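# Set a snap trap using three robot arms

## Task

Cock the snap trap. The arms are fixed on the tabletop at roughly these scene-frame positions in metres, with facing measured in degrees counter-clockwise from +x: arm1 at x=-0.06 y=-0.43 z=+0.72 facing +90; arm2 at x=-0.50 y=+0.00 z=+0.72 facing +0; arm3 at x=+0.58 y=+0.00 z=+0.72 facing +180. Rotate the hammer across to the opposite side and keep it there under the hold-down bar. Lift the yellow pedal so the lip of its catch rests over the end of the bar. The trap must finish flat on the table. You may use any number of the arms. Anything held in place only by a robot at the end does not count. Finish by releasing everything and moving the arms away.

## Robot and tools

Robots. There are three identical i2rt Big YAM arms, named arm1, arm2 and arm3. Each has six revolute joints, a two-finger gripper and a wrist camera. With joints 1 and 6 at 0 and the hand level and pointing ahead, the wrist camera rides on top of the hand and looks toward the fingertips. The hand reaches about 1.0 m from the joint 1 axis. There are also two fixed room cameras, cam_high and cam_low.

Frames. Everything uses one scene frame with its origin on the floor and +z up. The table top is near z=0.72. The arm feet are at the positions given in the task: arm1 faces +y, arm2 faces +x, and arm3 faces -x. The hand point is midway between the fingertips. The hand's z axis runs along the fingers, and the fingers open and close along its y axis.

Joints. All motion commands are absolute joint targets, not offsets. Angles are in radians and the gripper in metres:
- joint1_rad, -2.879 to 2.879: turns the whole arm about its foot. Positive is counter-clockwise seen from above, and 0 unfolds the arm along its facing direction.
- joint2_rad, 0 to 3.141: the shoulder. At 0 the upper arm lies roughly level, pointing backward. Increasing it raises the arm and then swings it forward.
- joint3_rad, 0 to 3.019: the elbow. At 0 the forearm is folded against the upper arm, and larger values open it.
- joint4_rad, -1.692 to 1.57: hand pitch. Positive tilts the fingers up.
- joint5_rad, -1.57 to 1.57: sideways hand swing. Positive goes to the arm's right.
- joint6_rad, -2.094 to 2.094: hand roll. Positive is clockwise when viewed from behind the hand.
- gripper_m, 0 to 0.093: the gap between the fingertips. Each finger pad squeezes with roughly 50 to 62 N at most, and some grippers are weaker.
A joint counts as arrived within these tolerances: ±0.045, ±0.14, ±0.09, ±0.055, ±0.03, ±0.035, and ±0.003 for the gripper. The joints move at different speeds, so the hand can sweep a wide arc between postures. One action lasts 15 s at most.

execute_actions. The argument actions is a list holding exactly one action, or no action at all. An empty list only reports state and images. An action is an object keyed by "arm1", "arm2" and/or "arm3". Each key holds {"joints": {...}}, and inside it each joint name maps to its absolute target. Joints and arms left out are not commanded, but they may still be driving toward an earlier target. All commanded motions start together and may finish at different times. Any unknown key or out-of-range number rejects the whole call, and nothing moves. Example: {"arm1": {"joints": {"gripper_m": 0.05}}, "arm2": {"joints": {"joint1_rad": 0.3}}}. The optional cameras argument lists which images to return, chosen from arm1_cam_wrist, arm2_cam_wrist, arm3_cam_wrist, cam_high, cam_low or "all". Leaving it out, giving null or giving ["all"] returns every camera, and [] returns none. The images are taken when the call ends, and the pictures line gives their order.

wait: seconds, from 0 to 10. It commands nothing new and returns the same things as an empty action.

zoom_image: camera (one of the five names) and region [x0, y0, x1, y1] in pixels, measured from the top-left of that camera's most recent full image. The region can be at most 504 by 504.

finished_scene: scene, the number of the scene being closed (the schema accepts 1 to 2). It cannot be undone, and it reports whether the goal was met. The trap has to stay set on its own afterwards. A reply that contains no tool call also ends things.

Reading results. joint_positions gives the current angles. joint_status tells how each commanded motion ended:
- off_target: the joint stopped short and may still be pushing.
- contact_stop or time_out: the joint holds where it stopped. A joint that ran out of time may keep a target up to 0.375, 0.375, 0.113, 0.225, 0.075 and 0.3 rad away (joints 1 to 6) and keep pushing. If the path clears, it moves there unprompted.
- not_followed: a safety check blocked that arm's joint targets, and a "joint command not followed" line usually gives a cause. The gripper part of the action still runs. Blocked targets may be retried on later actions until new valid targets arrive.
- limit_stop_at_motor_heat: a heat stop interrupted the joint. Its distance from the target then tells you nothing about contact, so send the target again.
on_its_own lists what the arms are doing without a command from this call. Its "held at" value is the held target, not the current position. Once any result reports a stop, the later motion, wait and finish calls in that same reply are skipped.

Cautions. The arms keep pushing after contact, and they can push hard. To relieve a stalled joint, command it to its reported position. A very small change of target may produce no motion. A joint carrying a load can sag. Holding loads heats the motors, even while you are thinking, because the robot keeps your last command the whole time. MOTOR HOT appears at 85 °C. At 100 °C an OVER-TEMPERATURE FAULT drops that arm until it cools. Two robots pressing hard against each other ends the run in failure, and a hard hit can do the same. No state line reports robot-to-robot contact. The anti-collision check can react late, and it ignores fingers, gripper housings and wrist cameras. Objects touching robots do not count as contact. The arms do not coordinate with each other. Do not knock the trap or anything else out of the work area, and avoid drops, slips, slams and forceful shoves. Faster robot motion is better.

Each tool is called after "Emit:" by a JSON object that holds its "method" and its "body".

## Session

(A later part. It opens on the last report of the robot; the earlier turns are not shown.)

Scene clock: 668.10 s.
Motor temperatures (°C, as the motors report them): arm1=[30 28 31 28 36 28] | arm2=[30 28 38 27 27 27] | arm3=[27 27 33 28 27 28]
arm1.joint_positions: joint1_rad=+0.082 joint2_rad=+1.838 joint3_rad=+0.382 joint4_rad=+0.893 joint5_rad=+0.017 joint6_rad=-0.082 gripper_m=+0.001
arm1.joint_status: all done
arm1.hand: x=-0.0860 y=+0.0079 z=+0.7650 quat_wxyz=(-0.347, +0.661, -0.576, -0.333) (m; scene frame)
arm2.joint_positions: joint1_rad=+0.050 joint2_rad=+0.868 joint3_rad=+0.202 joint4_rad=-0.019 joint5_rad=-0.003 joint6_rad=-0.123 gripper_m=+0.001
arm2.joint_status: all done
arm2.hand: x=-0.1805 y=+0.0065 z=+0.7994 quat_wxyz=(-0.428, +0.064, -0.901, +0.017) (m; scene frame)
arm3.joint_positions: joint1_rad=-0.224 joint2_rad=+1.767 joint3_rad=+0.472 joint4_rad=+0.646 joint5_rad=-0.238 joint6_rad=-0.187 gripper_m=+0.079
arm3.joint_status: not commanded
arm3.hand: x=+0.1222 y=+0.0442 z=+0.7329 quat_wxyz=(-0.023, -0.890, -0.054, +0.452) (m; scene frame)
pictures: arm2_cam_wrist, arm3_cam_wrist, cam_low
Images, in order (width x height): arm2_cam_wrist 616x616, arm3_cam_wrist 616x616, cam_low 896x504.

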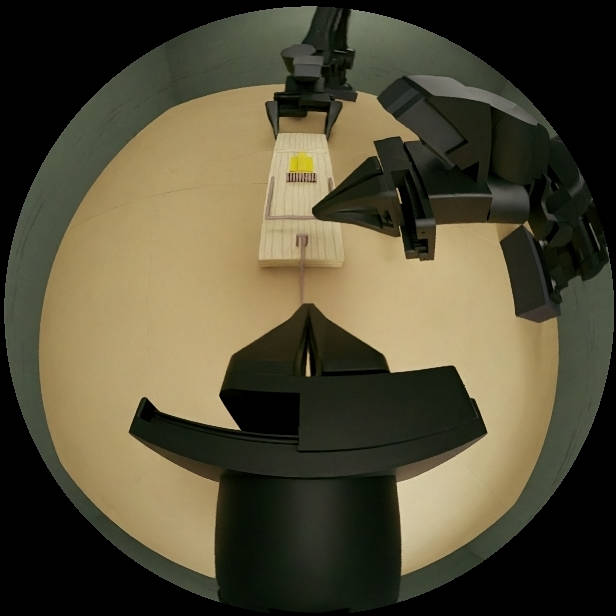

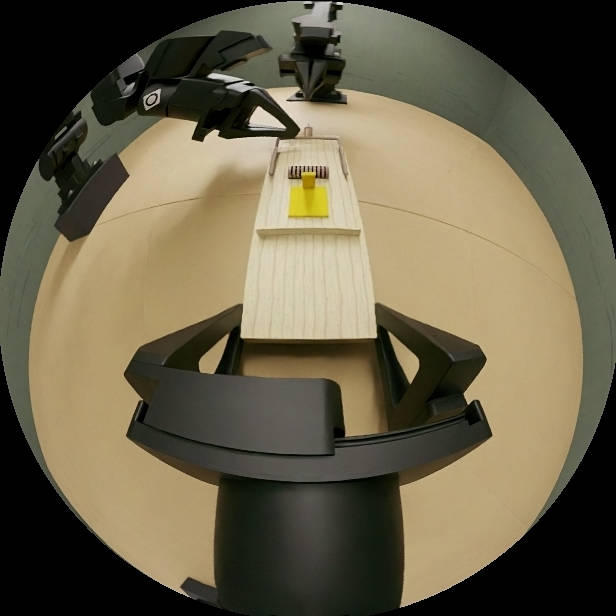

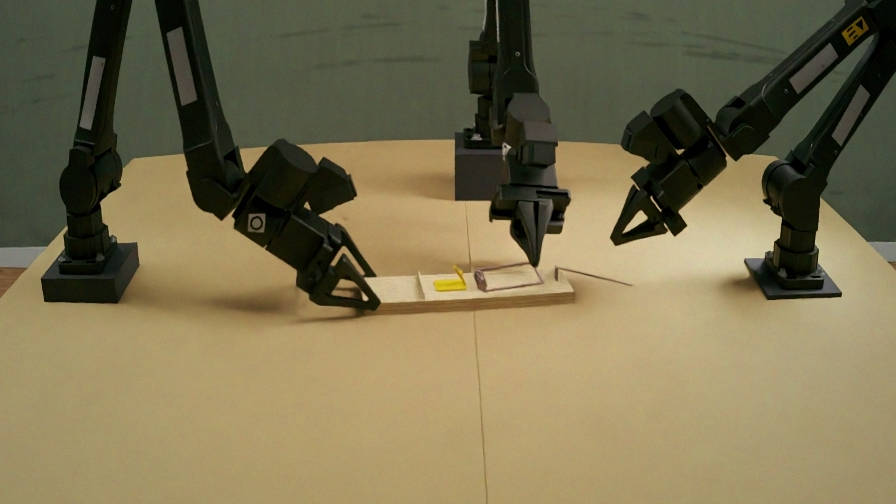

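Emit:
{"method": "zoom_image", "body": {"camera": "cam_low", "region": [410, 210, 650, 320]}}

Emit:
{"method": "execute_actions", "body": {"actions": [{"arm1":{"joints":{"joint2_rad":1.915}},"arm2":{"joints":{"joint1_rad":0.069,"joint2_rad":1.266,"joint3_rad":0.342,"joint4_rad":0.055,"joint6_rad":-0.09,"gripper_m":0.026}}}], "cameras": ["arm2_cam_wrist","arm3_cam_wrist","cam_low"]}}

Region (410, 210, 650, 320) of cam_low's 896x504 image, scaled by 2.100, with more detail than that image has; it fills the top 231 rows of this view, and the rest is white.

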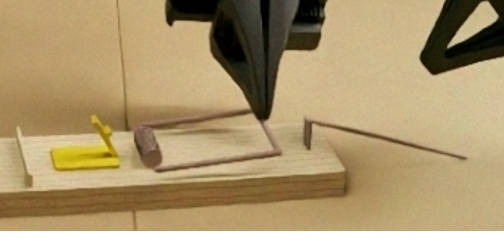

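Scene clock: 737.27 s.
Motor temperatures (°C, as the motors report them): arm1=[30 28 30 28 33 28] | arm2=[30 28 39 27 27 27] | arm3=[27 27 33 28 27 28]
arm1.joint_positions: joint1_rad=+0.082 joint2_rad=+1.848 joint3_rad=+0.382 joint4_rad=+0.902 joint5_rad=+0.017 joint6_rad=-0.082 gripper_m=+0.001
arm1.joint_status: all done
arm1.hand: x=-0.0859 y=+0.0074 z=+0.7626 quat_wxyz=(-0.347, +0.661, -0.576, -0.333) (m; scene frame)
arm2.joint_positions: joint1_rad=+0.058 joint2_rad=+1.255 joint3_rad=+0.329 joint4_rad=+0.050 joint5_rad=-0.003 joint6_rad=-0.104 gripper_m=+0.026
arm2.joint_status: all done
arm2.hand: x=-0.1447 y=+0.0107 z=+0.7450 quat_wxyz=(-0.340, +0.062, -0.938, +0.007) (m; scene frame)
arm3.joint_positions: joint1_rad=-0.224 joint2_rad=+1.767 joint3_rad=+0.472 joint4_rad=+0.646 joint5_rad=-0.238 joint6_rad=-0.187 gripper_m=+0.079
arm3.joint_status: not commanded
arm3.hand: x=+0.1222 y=+0.0442 z=+0.7329 quat_wxyz=(-0.023, -0.890, -0.054, +0.452) (m; scene frame)
pictures: arm2_cam_wrist, arm3_cam_wrist, cam_low
Images, in order (width x height): arm2_cam_wrist 616x616, arm3_cam_wrist 616x616, cam_low 896x504.

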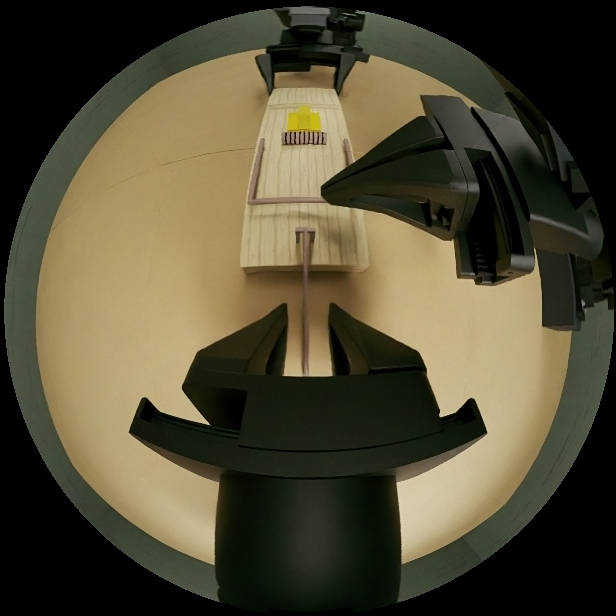

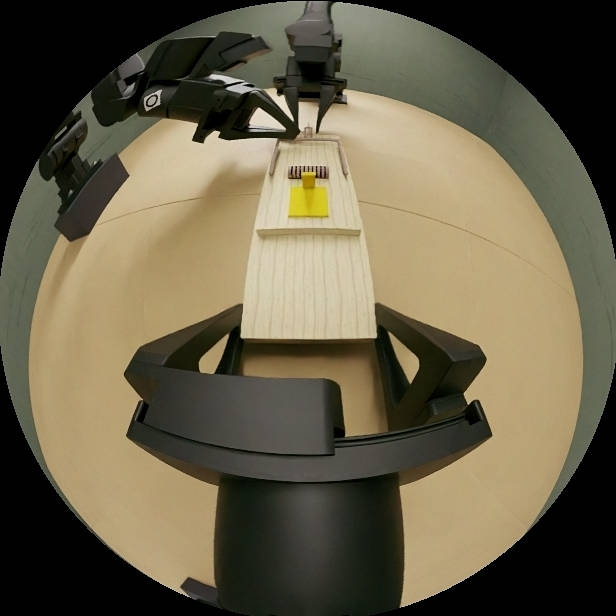

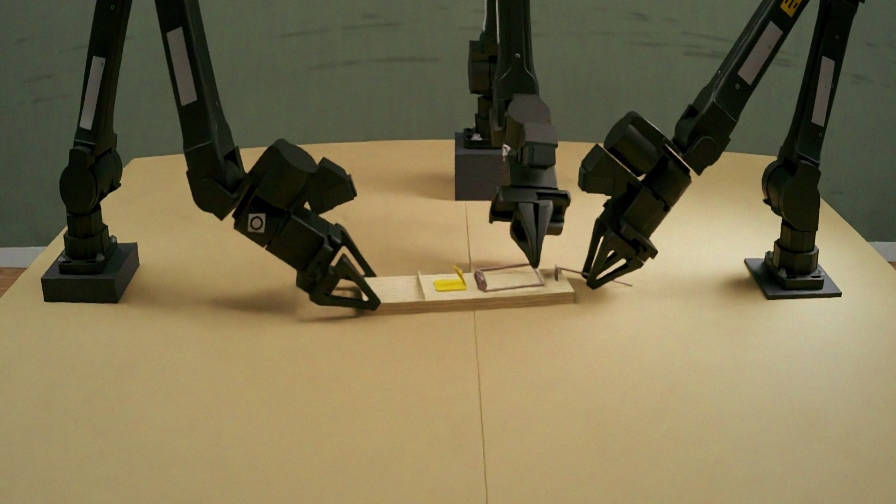

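Emit:
{"method": "execute_actions", "body": {"actions": [{"arm1":{"joints":{"joint4_rad":0.85}},"arm2":{"joints":{"joint3_rad":0.318,"gripper_m":0.0}}}], "cameras": ["arm2_cam_wrist","cam_low"]}}

Scene clock: 741.63 s.
Motor temperatures (°C, as the motors report them): arm1=[30 28 30 28 33 28] | arm2=[30 28 39 27 27 27] | arm3=[27 27 33 28 27 28]
arm1.joint_positions: joint1_rad=+0.082 joint2_rad=+1.848 joint3_rad=+0.382 joint4_rad=+0.902 joint5_rad=+0.017 joint6_rad=-0.082 gripper_m=+0.001
arm1.joint_status: all done
arm1.hand: x=-0.0859 y=+0.0074 z=+0.7626 quat_wxyz=(-0.347, +0.661, -0.576, -0.333) (m; scene frame)
arm2.joint_positions: joint1_rad=+0.061 joint2_rad=+1.255 joint3_rad=+0.328 joint4_rad=+0.050 joint5_rad=-0.004 joint6_rad=-0.104 gripper_m=+0.002
arm2.joint_status: all done
arm2.hand: x=-0.1451 y=+0.0119 z=+0.7447 quat_wxyz=(-0.340, +0.064, -0.938, +0.006) (m; scene frame)
arm3.joint_positions: joint1_rad=-0.224 joint2_rad=+1.767 joint3_rad=+0.472 joint4_rad=+0.646 joint5_rad=-0.238 joint6_rad=-0.187 gripper_m=+0.079
arm3.joint_status: not commanded
arm3.hand: x=+0.1222 y=+0.0442 z=+0.7329 quat_wxyz=(-0.023, -0.890, -0.054, +0.452) (m; scene frame)
pictures: arm2_cam_wrist, cam_low
Images, in order (width x height): arm2_cam_wrist 616x616, cam_low 896x504.

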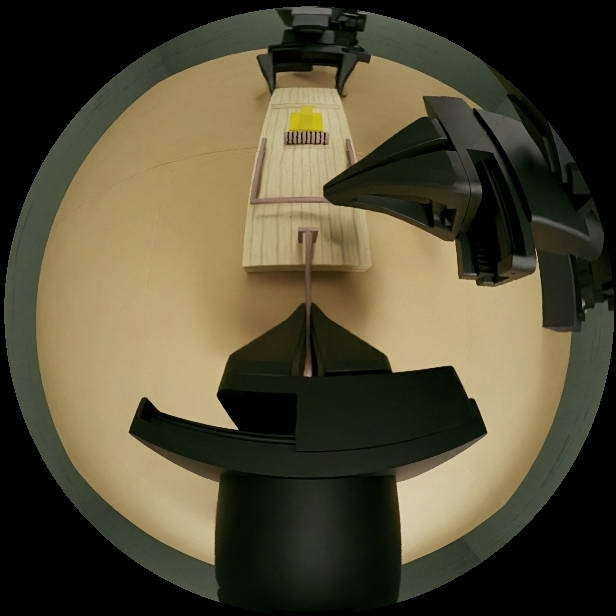

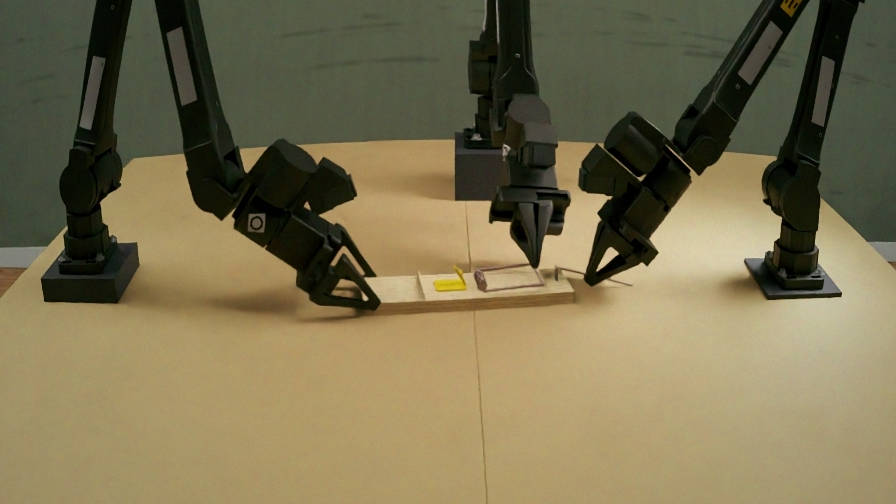

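Emit:
{"method": "zoom_image", "body": {"camera": "cam_low", "region": [500, 220, 660, 320]}}

Region (500, 220, 660, 320) of cam_low's 896x504 image, scaled by 3.150, with more detail than that image has; it fills the top 315 rows of this view, and the rest is white.

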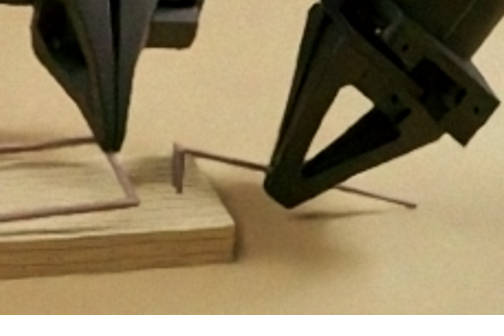

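Emit:
{"method": "execute_actions", "body": {"actions": [{"arm1":{"joints":{"joint2_rad":1.94}},"arm2":{"joints":{"joint1_rad":0.072,"joint2_rad":1.09,"joint3_rad":0.368,"joint4_rad":-0.04}}}], "cameras": ["arm2_cam_wrist","cam_low"]}}

Scene clock: 765.60 s.
Motor temperatures (°C, as the motors report them): arm1=[30 28 30 28 32 28] | arm2=[30 28 37 27 27 27] | arm3=[27 27 33 28 27 28]
arm1.joint_positions: joint1_rad=+0.082 joint2_rad=+1.868 joint3_rad=+0.388 joint4_rad=+0.902 joint5_rad=+0.017 joint6_rad=-0.082 gripper_m=+0.001
arm1.joint_status: all done
arm1.hand: x=-0.0859 y=+0.0071 z=+0.7559 quat_wxyz=(-0.342, +0.664, -0.578, -0.329) (m; scene frame)
arm2.joint_positions: joint1_rad=+0.063 joint2_rad=+1.120 joint3_rad=+0.337 joint4_rad=-0.050 joint5_rad=-0.004 joint6_rad=-0.104 gripper_m=+0.002
arm2.joint_status: all done
arm2.hand: x=-0.1462 y=+0.0122 z=+0.7774 quat_wxyz=(-0.361, +0.064, -0.931, +0.007) (m; scene frame)
arm3.joint_positions: joint1_rad=-0.224 joint2_rad=+1.767 joint3_rad=+0.472 joint4_rad=+0.646 joint5_rad=-0.238 joint6_rad=-0.187 gripper_m=+0.079
arm3.joint_status: not commanded
arm3.hand: x=+0.1222 y=+0.0442 z=+0.7329 quat_wxyz=(-0.023, -0.890, -0.054, +0.452) (m; scene frame)
pictures: arm2_cam_wrist, cam_low
Images, in order (width x height): arm2_cam_wrist 616x616, cam_low 896x504.

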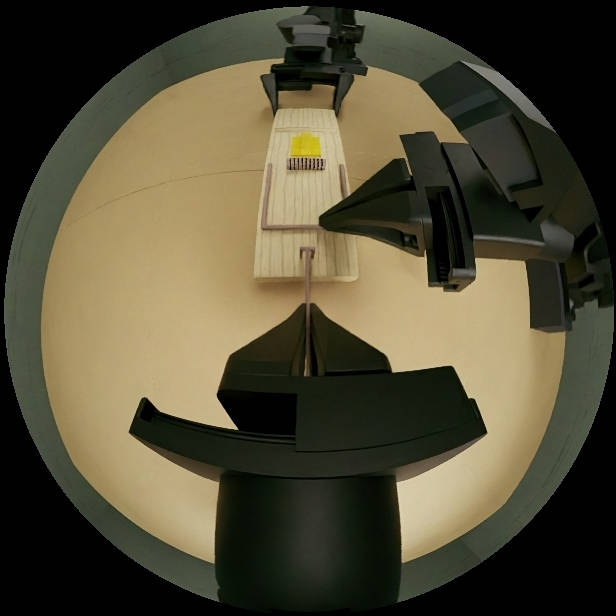

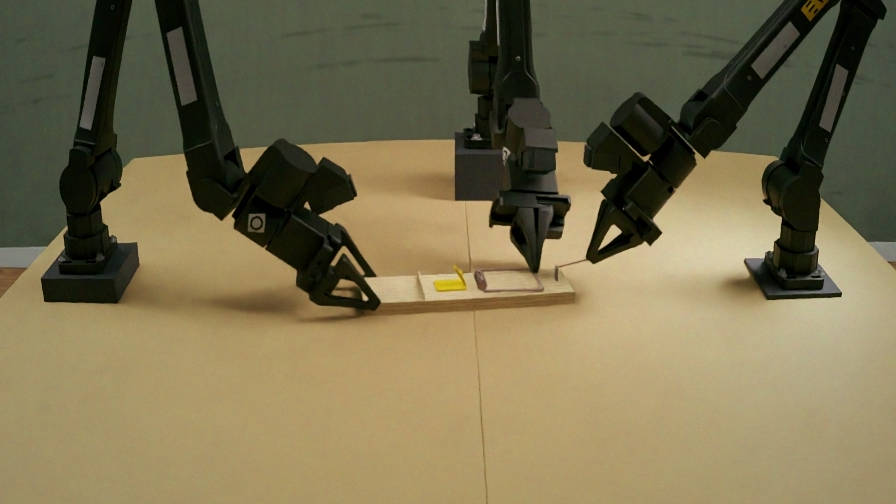

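Emit:
{"method": "zoom_image", "body": {"camera": "cam_low", "region": [500, 190, 680, 310]}}

Region (500, 190, 680, 310) of cam_low's 896x504 image, scaled by 2.800, with more detail than that image has.

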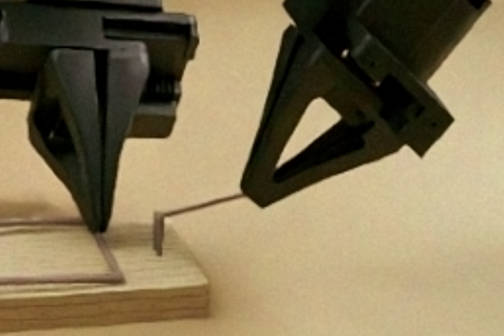

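Emit:
{"method": "execute_actions", "body": {"actions": [{"arm2":{"joints":{"joint1_rad":0.078,"joint2_rad":1.063,"joint3_rad":0.428,"joint4_rad":-0.095}},"arm3":{"joints":{"joint3_rad":0.445}}}], "cameras": ["arm2_cam_wrist","cam_low"]}}

Emit:
{"method": "zoom_image", "body": {"camera": "cam_low", "region": [480, 130, 680, 310]}}

Scene clock: 807.80 s.
Motor temperatures (°C, as the motors report them): arm1=[30 28 29 28 32 28] | arm2=[30 29 40 27 27 27] | arm3=[27 27 32 28 27 28]
arm1.joint_positions: joint1_rad=+0.082 joint2_rad=+1.868 joint3_rad=+0.389 joint4_rad=+0.902 joint5_rad=+0.015 joint6_rad=-0.082 gripper_m=+0.001
arm1.joint_status: not commanded
arm1.hand: x=-0.0864 y=+0.0077 z=+0.7561 quat_wxyz=(-0.342, +0.664, -0.578, -0.330) (m; scene frame)
arm2.joint_positions: joint1_rad=+0.066 joint2_rad=+1.105 joint3_rad=+0.358 joint4_rad=-0.104 joint5_rad=-0.003 joint6_rad=-0.104 gripper_m=+0.002
arm2.joint_status: all done
arm2.hand: x=-0.1456 y=+0.0132 z=+0.7827 quat_wxyz=(-0.352, +0.066, -0.934, +0.006) (m; scene frame)
arm3.joint_positions: joint1_rad=-0.224 joint2_rad=+1.767 joint3_rad=+0.474 joint4_rad=+0.646 joint5_rad=-0.237 joint6_rad=-0.186 gripper_m=+0.079
arm3.joint_status: all done
arm3.hand: x=+0.1210 y=+0.0446 z=+0.7335 quat_wxyz=(-0.023, -0.890, -0.054, +0.452) (m; scene frame)
pictures: arm2_cam_wrist, cam_low
Images, in order (width x height): arm2_cam_wrist 616x616, cam_low 896x504.

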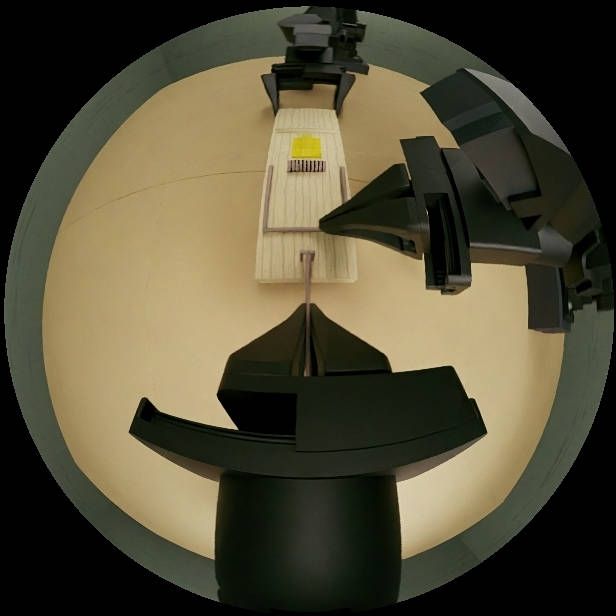

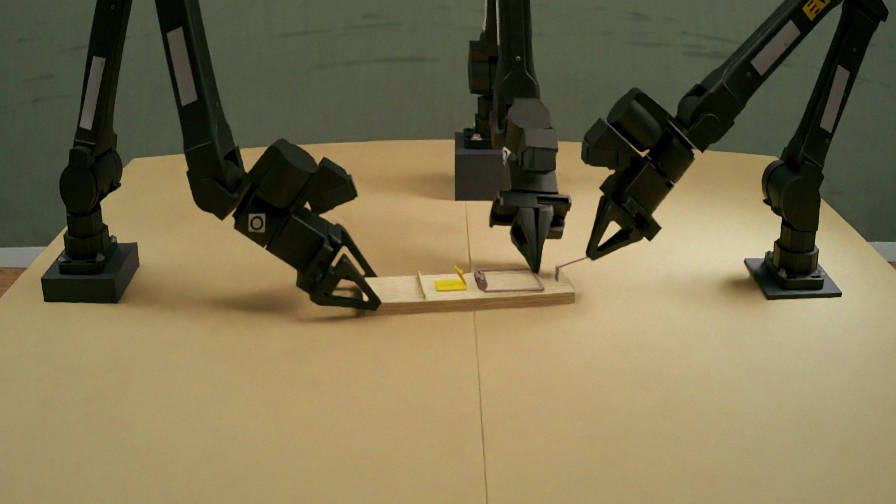

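Region (480, 130, 680, 310) of cam_low's 896x504 image, scaled by 2.520, with more detail than that image has; it fills the top 454 rows of this view, and the rest is white.

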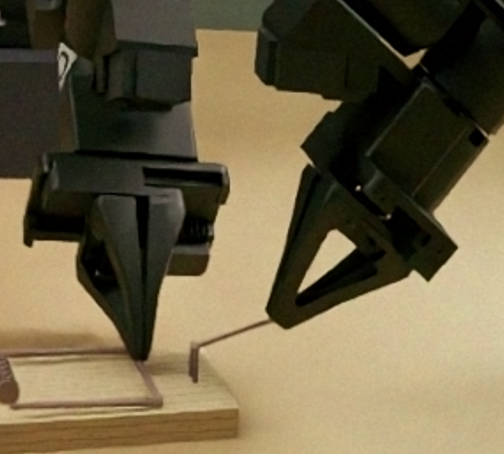

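Emit:
{"method": "execute_actions", "body": {"actions": [{"arm2":{"joints":{"gripper_m":0.002}}}], "cameras": ["cam_low"]}}

Emit:
{"method": "zoom_image", "body": {"camera": "cam_low", "region": [480, 130, 680, 310]}}

Scene clock: 832.30 s.
Motor temperatures (°C, as the motors report them): arm1=[30 28 29 28 32 28] | arm2=[30 29 43 27 27 27] | arm3=[27 27 32 28 27 28]
arm1.joint_positions: joint1_rad=+0.082 joint2_rad=+1.868 joint3_rad=+0.389 joint4_rad=+0.902 joint5_rad=+0.015 joint6_rad=-0.082 gripper_m=+0.001
arm1.joint_status: not commanded
arm1.hand: x=-0.0864 y=+0.0077 z=+0.7561 quat_wxyz=(-0.342, +0.664, -0.578, -0.330) (m; scene frame)
arm2.joint_positions: joint1_rad=+0.066 joint2_rad=+1.099 joint3_rad=+0.358 joint4_rad=-0.104 joint5_rad=-0.003 joint6_rad=-0.104 gripper_m=+0.002
arm2.joint_status: all done
arm2.hand: x=-0.1450 y=+0.0133 z=+0.7847 quat_wxyz=(-0.355, +0.066, -0.933, +0.006) (m; scene frame)
arm3.joint_positions: joint1_rad=-0.224 joint2_rad=+1.767 joint3_rad=+0.474 joint4_rad=+0.646 joint5_rad=-0.237 joint6_rad=-0.186 gripper_m=+0.079
arm3.joint_status: not commanded
arm3.hand: x=+0.1210 y=+0.0446 z=+0.7335 quat_wxyz=(-0.023, -0.890, -0.054, +0.452) (m; scene frame)
pictures: cam_low
Images, in order (width x height): cam_low 896x504.

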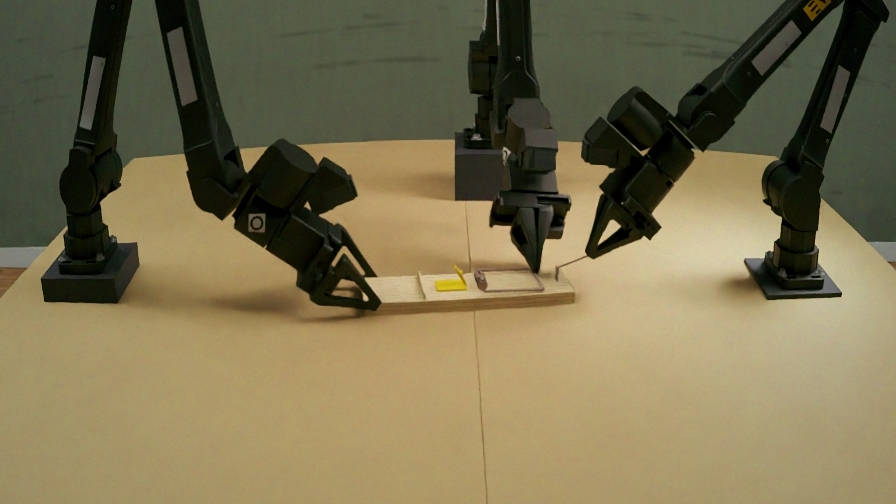

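Region (480, 130, 680, 310) of cam_low's 896x504 image, scaled by 2.520, with more detail than that image has; it fills the top 454 rows of this view, and the rest is white.

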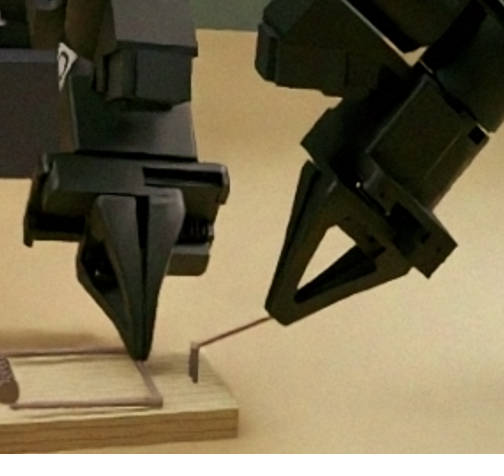

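Emit:
{"method": "execute_actions", "body": {"actions": [{"arm2":{"joints":{"gripper_m":0.0026,"joint2_rad":1.05}}}], "cameras": ["cam_low"]}}

Emit:
{"method": "zoom_image", "body": {"camera": "cam_low", "region": [480, 130, 680, 310]}}

Scene clock: 837.73 s.
Motor temperatures (°C, as the motors report them): arm1=[30 28 29 28 32 28] | arm2=[30 29 43 27 27 27] | arm3=[27 27 32 28 27 28]
arm1.joint_positions: joint1_rad=+0.082 joint2_rad=+1.868 joint3_rad=+0.389 joint4_rad=+0.902 joint5_rad=+0.015 joint6_rad=-0.082 gripper_m=+0.001
arm1.joint_status: not commanded
arm1.hand: x=-0.0864 y=+0.0077 z=+0.7561 quat_wxyz=(-0.342, +0.664, -0.578, -0.330) (m; scene frame)
arm2.joint_positions: joint1_rad=+0.068 joint2_rad=+1.072 joint3_rad=+0.367 joint4_rad=-0.104 joint5_rad=-0.003 joint6_rad=-0.104 gripper_m=+0.003
arm2.joint_status: all done
arm2.hand: x=-0.1394 y=+0.0140 z=+0.7978 quat_wxyz=(-0.372, +0.066, -0.926, +0.006) (m; scene frame)
arm3.joint_positions: joint1_rad=-0.224 joint2_rad=+1.767 joint3_rad=+0.474 joint4_rad=+0.646 joint5_rad=-0.237 joint6_rad=-0.186 gripper_m=+0.079
arm3.joint_status: not commanded
arm3.hand: x=+0.1210 y=+0.0446 z=+0.7335 quat_wxyz=(-0.023, -0.890, -0.054, +0.452) (m; scene frame)
pictures: cam_low
Images, in order (width x height): cam_low 896x504.

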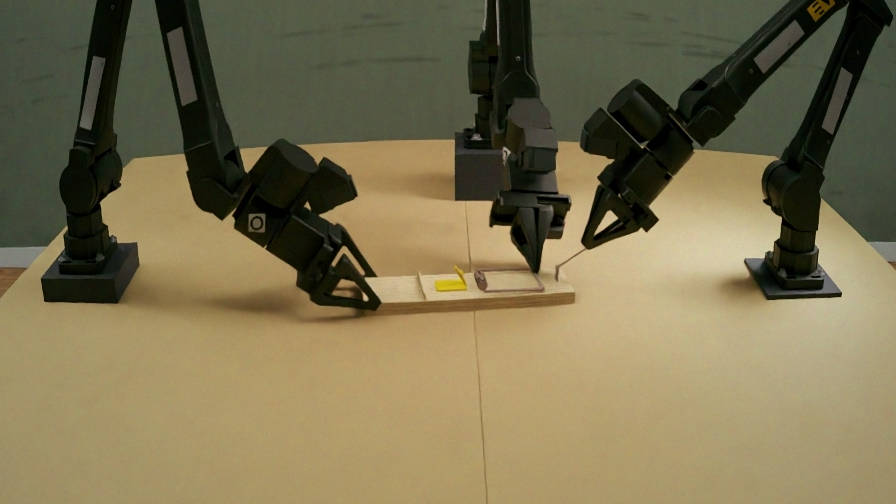

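Region (480, 130, 680, 310) of cam_low's 896x504 image, scaled by 2.520, with more detail than that image has; it fills the top 454 rows of this view, and the rest is white.

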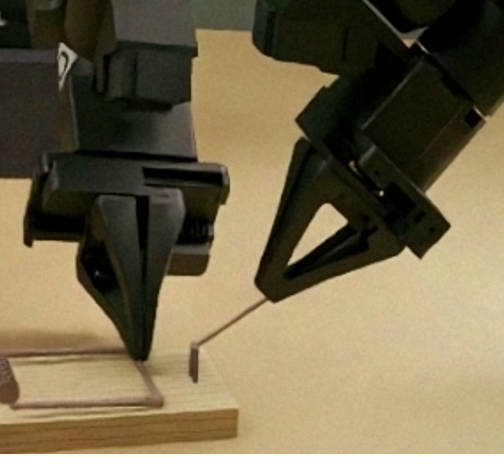

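Emit:
{"method": "execute_actions", "body": {"actions": [{"arm2":{"joints":{"joint2_rad":0.955,"joint3_rad":0.415,"joint4_rad":-0.14}}}], "cameras": ["cam_low"]}}

Emit:
{"method": "zoom_image", "body": {"camera": "cam_low", "region": [480, 110, 680, 310]}}

Scene clock: 849.90 s.
Motor temperatures (°C, as the motors report them): arm1=[30 28 29 28 31 28] | arm2=[30 29 44 27 27 27] | arm3=[27 27 32 28 27 28]
arm1.joint_positions: joint1_rad=+0.094 joint2_rad=+1.868 joint3_rad=+0.391 joint4_rad=+0.902 joint5_rad=+0.006 joint6_rad=-0.080 gripper_m=+0.001
arm1.joint_status: not commanded
arm1.hand: x=-0.0930 y=+0.0084 z=+0.7567 quat_wxyz=(-0.338, +0.667, -0.573, -0.336) (m; scene frame)
arm2.joint_positions: joint1_rad=+0.072 joint2_rad=+1.004 joint3_rad=+0.369 joint4_rad=-0.131 joint5_rad=-0.005 joint6_rad=-0.103 gripper_m=+0.003
arm2.joint_status: all done
arm2.hand: x=-0.1398 y=+0.0155 z=+0.8174 quat_wxyz=(-0.392, +0.067, -0.918, +0.005) (m; scene frame)
arm3.joint_positions: joint1_rad=-0.224 joint2_rad=+1.777 joint3_rad=+0.490 joint4_rad=+0.646 joint5_rad=-0.236 joint6_rad=-0.185 gripper_m=+0.079
arm3.joint_status: not commanded
arm3.hand: x=+0.1148 y=+0.0459 z=+0.7335 quat_wxyz=(-0.022, -0.889, -0.053, +0.455) (m; scene frame)
pictures: cam_low
Images, in order (width x height): cam_low 896x504.

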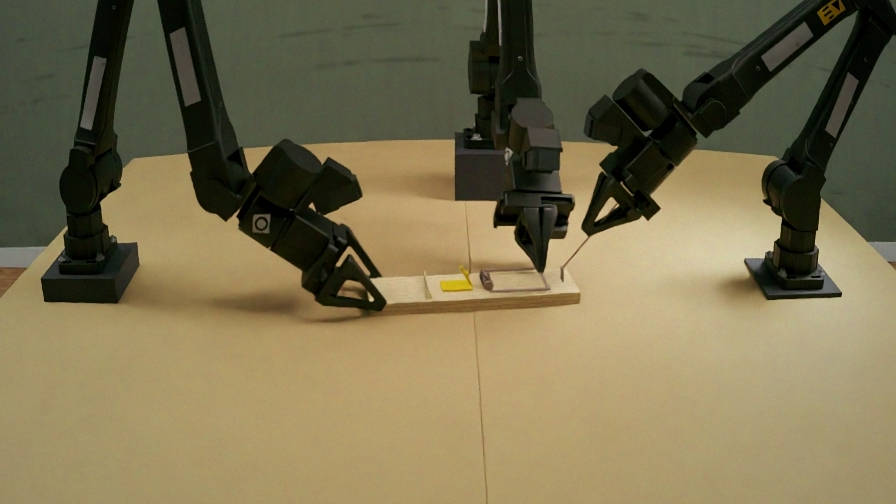

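Region (480, 110, 680, 310) of cam_low's 896x504 image, scaled by 2.520, with more detail than that image has.

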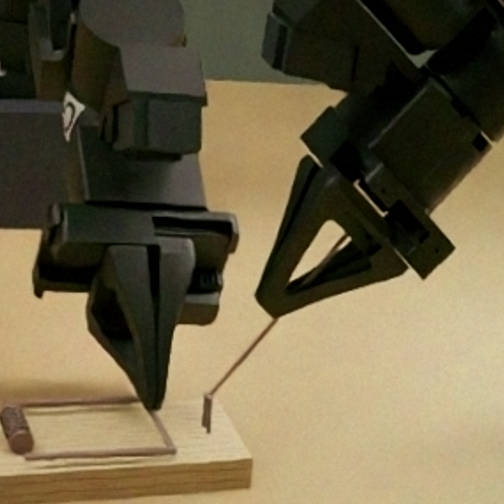

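Emit:
{"method": "execute_actions", "body": {"actions": [{"arm2":{"joints":{"joint1_rad":0.085,"joint2_rad":1.06,"joint3_rad":0.483,"joint4_rad":-0.10}}}], "cameras": ["cam_low","arm2_cam_wrist"]}}

Emit:
{"method": "zoom_image", "body": {"camera": "cam_low", "region": [470, 80, 690, 310]}}

Scene clock: 871.33 s.
Motor temperatures (°C, as the motors report them): arm1=[30 28 29 28 31 28] | arm2=[30 29 44 27 27 27] | arm3=[27 27 32 28 27 28]
arm1.joint_positions: joint1_rad=+0.094 joint2_rad=+1.868 joint3_rad=+0.392 joint4_rad=+0.902 joint5_rad=+0.006 joint6_rad=-0.079 gripper_m=+0.001
arm1.joint_status: not commanded
arm1.hand: x=-0.0930 y=+0.0088 z=+0.7569 quat_wxyz=(-0.338, +0.667, -0.573, -0.336) (m; scene frame)
arm2.joint_positions: joint1_rad=+0.078 joint2_rad=+1.053 joint3_rad=+0.432 joint4_rad=-0.122 joint5_rad=-0.005 joint6_rad=-0.102 gripper_m=+0.003
arm2.joint_status: all done
arm2.hand: x=-0.1153 y=+0.0188 z=+0.8327 quat_wxyz=(-0.402, +0.069, -0.913, +0.004) (m; scene frame)
arm3.joint_positions: joint1_rad=-0.224 joint2_rad=+1.777 joint3_rad=+0.490 joint4_rad=+0.646 joint5_rad=-0.236 joint6_rad=-0.185 gripper_m=+0.079
arm3.joint_status: not commanded
arm3.hand: x=+0.1148 y=+0.0459 z=+0.7335 quat_wxyz=(-0.022, -0.889, -0.053, +0.455) (m; scene frame)
pictures: arm2_cam_wrist, cam_low
Images, in order (width x height): arm2_cam_wrist 616x616, cam_low 896x504.

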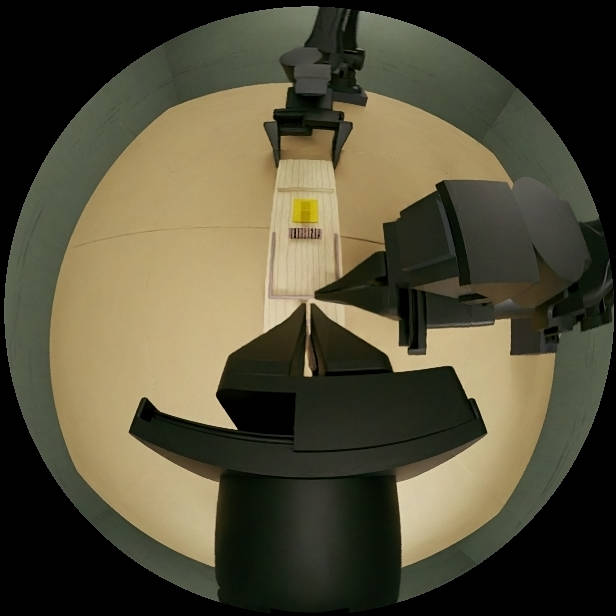

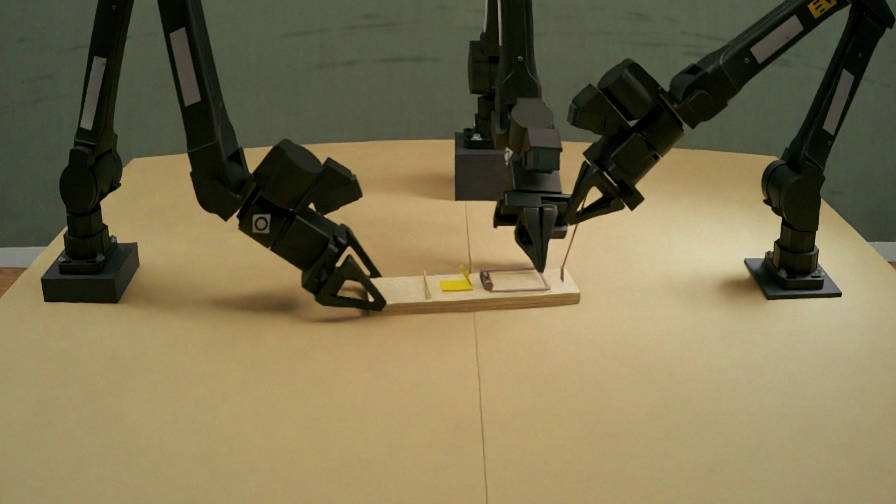

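Region (470, 80, 690, 310) of cam_low's 896x504 image, scaled by 2.191, with more detail than that image has; it fills the left 482 columns of this view, and the rest is white.

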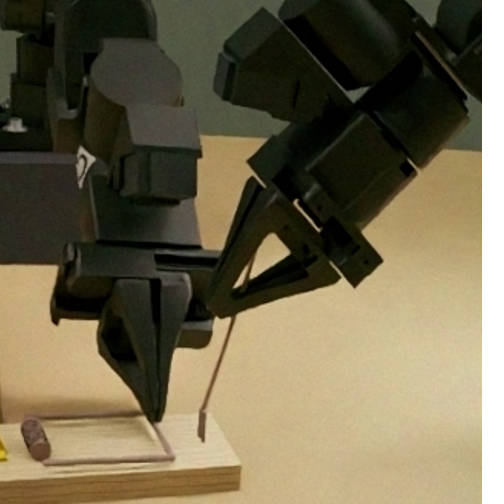

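Emit:
{"method": "execute_actions", "body": {"actions": [], "cameras": ["arm3_cam_wrist","cam_high","arm1_cam_wrist"]}}

Emit:
{"method": "zoom_image", "body": {"camera": "arm3_cam_wrist", "region": [140, 0, 440, 200]}}

Emit:
{"method": "zoom_image", "body": {"camera": "cam_high", "region": [420, 130, 700, 340]}}

Scene clock: 882.37 s.
Motor temperatures (°C, as the motors report them): arm1=[30 27 29 28 31 28] | arm2=[30 29 44 27 27 27] | arm3=[27 27 32 28 27 28]
arm1.joint_positions: joint1_rad=+0.094 joint2_rad=+1.868 joint3_rad=+0.392 joint4_rad=+0.902 joint5_rad=+0.006 joint6_rad=-0.079 gripper_m=+0.001
arm1.joint_status: not commanded
arm1.hand: x=-0.0930 y=+0.0088 z=+0.7569 quat_wxyz=(-0.338, +0.667, -0.573, -0.336) (m; scene frame)
arm2.joint_positions: joint1_rad=+0.078 joint2_rad=+1.053 joint3_rad=+0.432 joint4_rad=-0.122 joint5_rad=-0.005 joint6_rad=-0.102 gripper_m=+0.003
arm2.joint_status: all done
arm2.hand: x=-0.1153 y=+0.0188 z=+0.8327 quat_wxyz=(-0.402, +0.069, -0.913, +0.004) (m; scene frame)
arm3.joint_positions: joint1_rad=-0.224 joint2_rad=+1.777 joint3_rad=+0.490 joint4_rad=+0.646 joint5_rad=-0.236 joint6_rad=-0.185 gripper_m=+0.079
arm3.joint_status: not commanded
arm3.hand: x=+0.1148 y=+0.0459 z=+0.7335 quat_wxyz=(-0.022, -0.889, -0.053, +0.455) (m; scene frame)
pictures: arm1_cam_wrist, arm3_cam_wrist, cam_high
Images, in order (width x height): arm1_cam_wrist 616x616, arm3_cam_wrist 616x616, cam_high 896x504.

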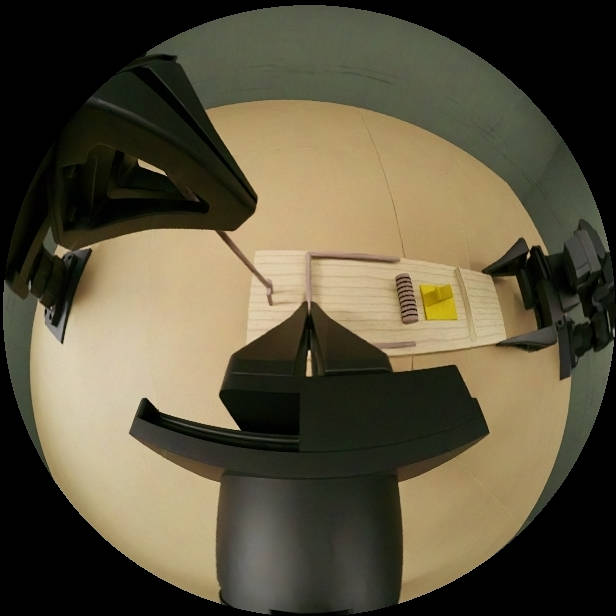

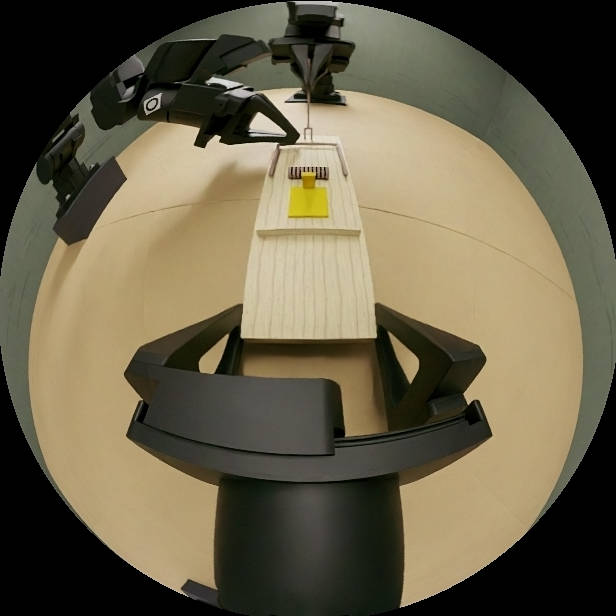

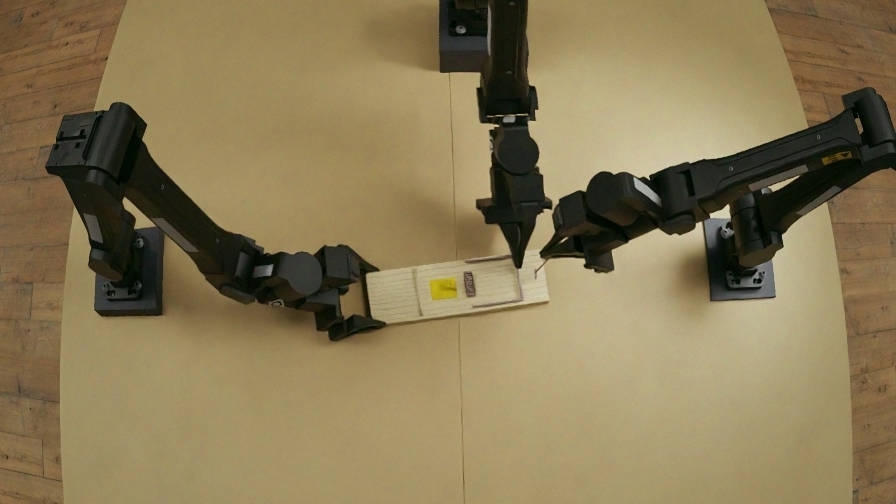

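Region (140, 0, 440, 200) of arm3_cam_wrist's 616x616 image, scaled by 1.680, with more detail than that image has.

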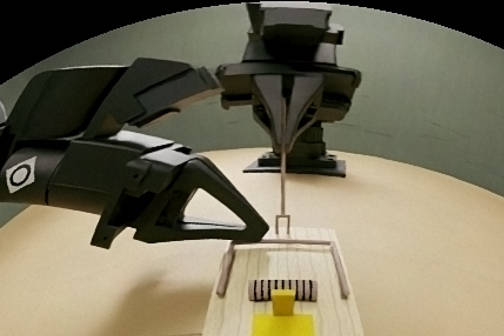

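Region (420, 130, 700, 340) of cam_high's 896x504 image, scaled by 1.800, with more detail than that image has; it fills the top 378 rows of this view, and the rest is white.

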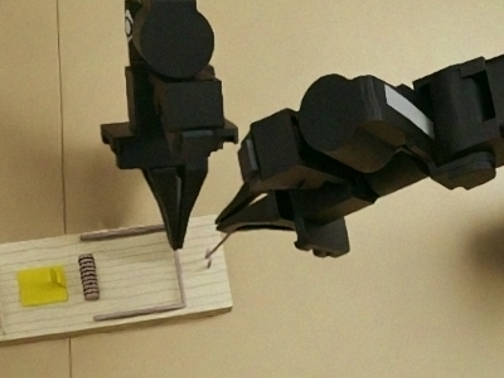

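Emit:
{"method": "execute_actions", "body": {"actions": [{"arm2":{"joints":{"joint1_rad":0.09,"joint2_rad":1.156,"joint3_rad":0.518,"joint4_rad":0.028}}}], "cameras": ["cam_low","arm3_cam_wrist"]}}

Emit:
{"method": "zoom_image", "body": {"camera": "cam_low", "region": [470, 80, 690, 310]}}

Scene clock: 906.63 s.
Motor temperatures (°C, as the motors report them): arm1=[30 27 29 28 31 28] | arm2=[30 29 44 27 27 27] | arm3=[27 27 32 28 27 28]
arm1.joint_positions: joint1_rad=+0.094 joint2_rad=+1.868 joint3_rad=+0.392 joint4_rad=+0.902 joint5_rad=+0.006 joint6_rad=-0.079 gripper_m=+0.001
arm1.joint_status: not commanded
arm1.hand: x=-0.0929 y=+0.0088 z=+0.7569 quat_wxyz=(-0.338, +0.667, -0.573, -0.336) (m; scene frame)
arm2.joint_positions: joint1_rad=+0.084 joint2_rad=+1.143 joint3_rad=+0.466 joint4_rad=-0.004 joint5_rad=-0.005 joint6_rad=-0.086 gripper_m=+0.003
arm2.joint_status: all done
arm2.hand: x=-0.0855 y=+0.0227 z=+0.8369 quat_wxyz=(-0.430, +0.063, -0.901, +0.000) (m; scene frame)
arm3.joint_positions: joint1_rad=-0.224 joint2_rad=+1.777 joint3_rad=+0.490 joint4_rad=+0.646 joint5_rad=-0.236 joint6_rad=-0.185 gripper_m=+0.079
arm3.joint_status: not commanded
arm3.hand: x=+0.1148 y=+0.0459 z=+0.7335 quat_wxyz=(-0.022, -0.889, -0.053, +0.455) (m; scene frame)
pictures: arm3_cam_wrist, cam_low
Images, in order (width x height): arm3_cam_wrist 616x616, cam_low 896x504.

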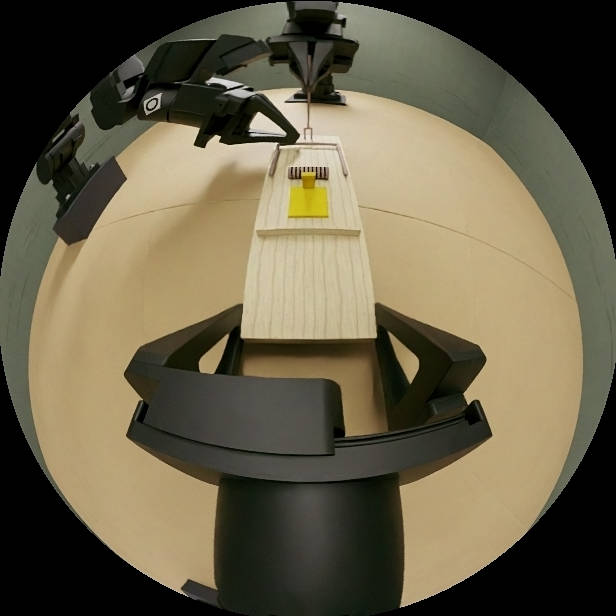

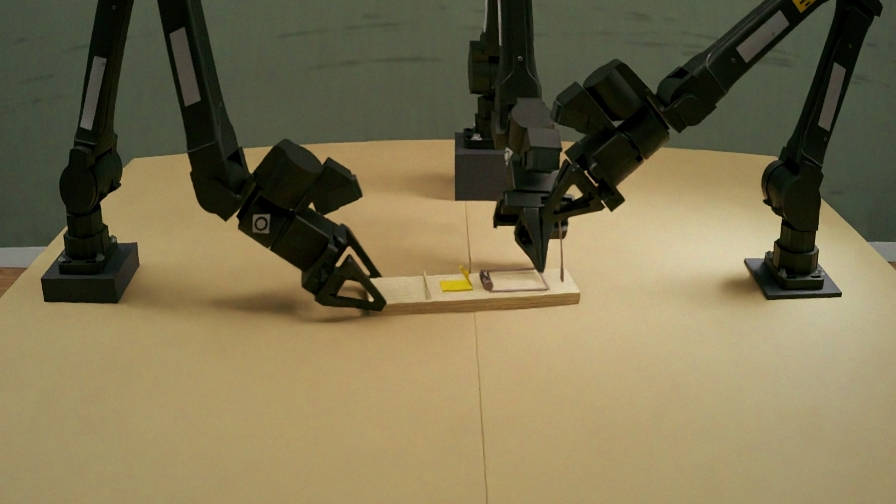

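Region (470, 80, 690, 310) of cam_low's 896x504 image, scaled by 2.191, with more detail than that image has; it fills the left 482 columns of this view, and the rest is white.

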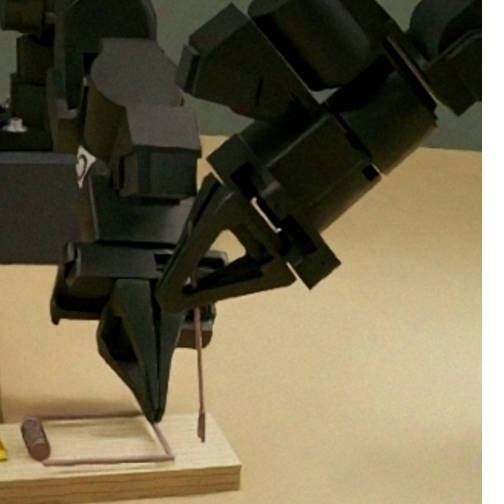

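Emit:
{"method": "zoom_image", "body": {"camera": "arm3_cam_wrist", "region": [200, 0, 400, 160]}}

Region (200, 0, 400, 160) of arm3_cam_wrist's 616x616 image, scaled by 2.520, with more detail than that image has; it fills the top 403 rows of this view, and the rest is white.

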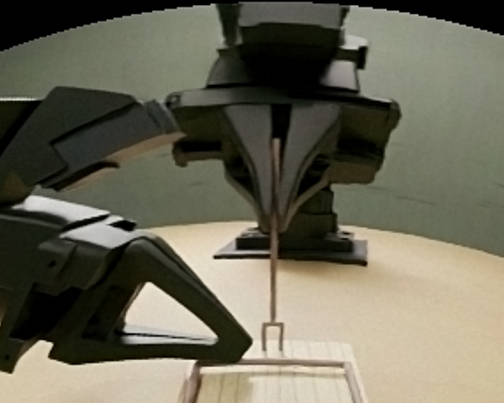

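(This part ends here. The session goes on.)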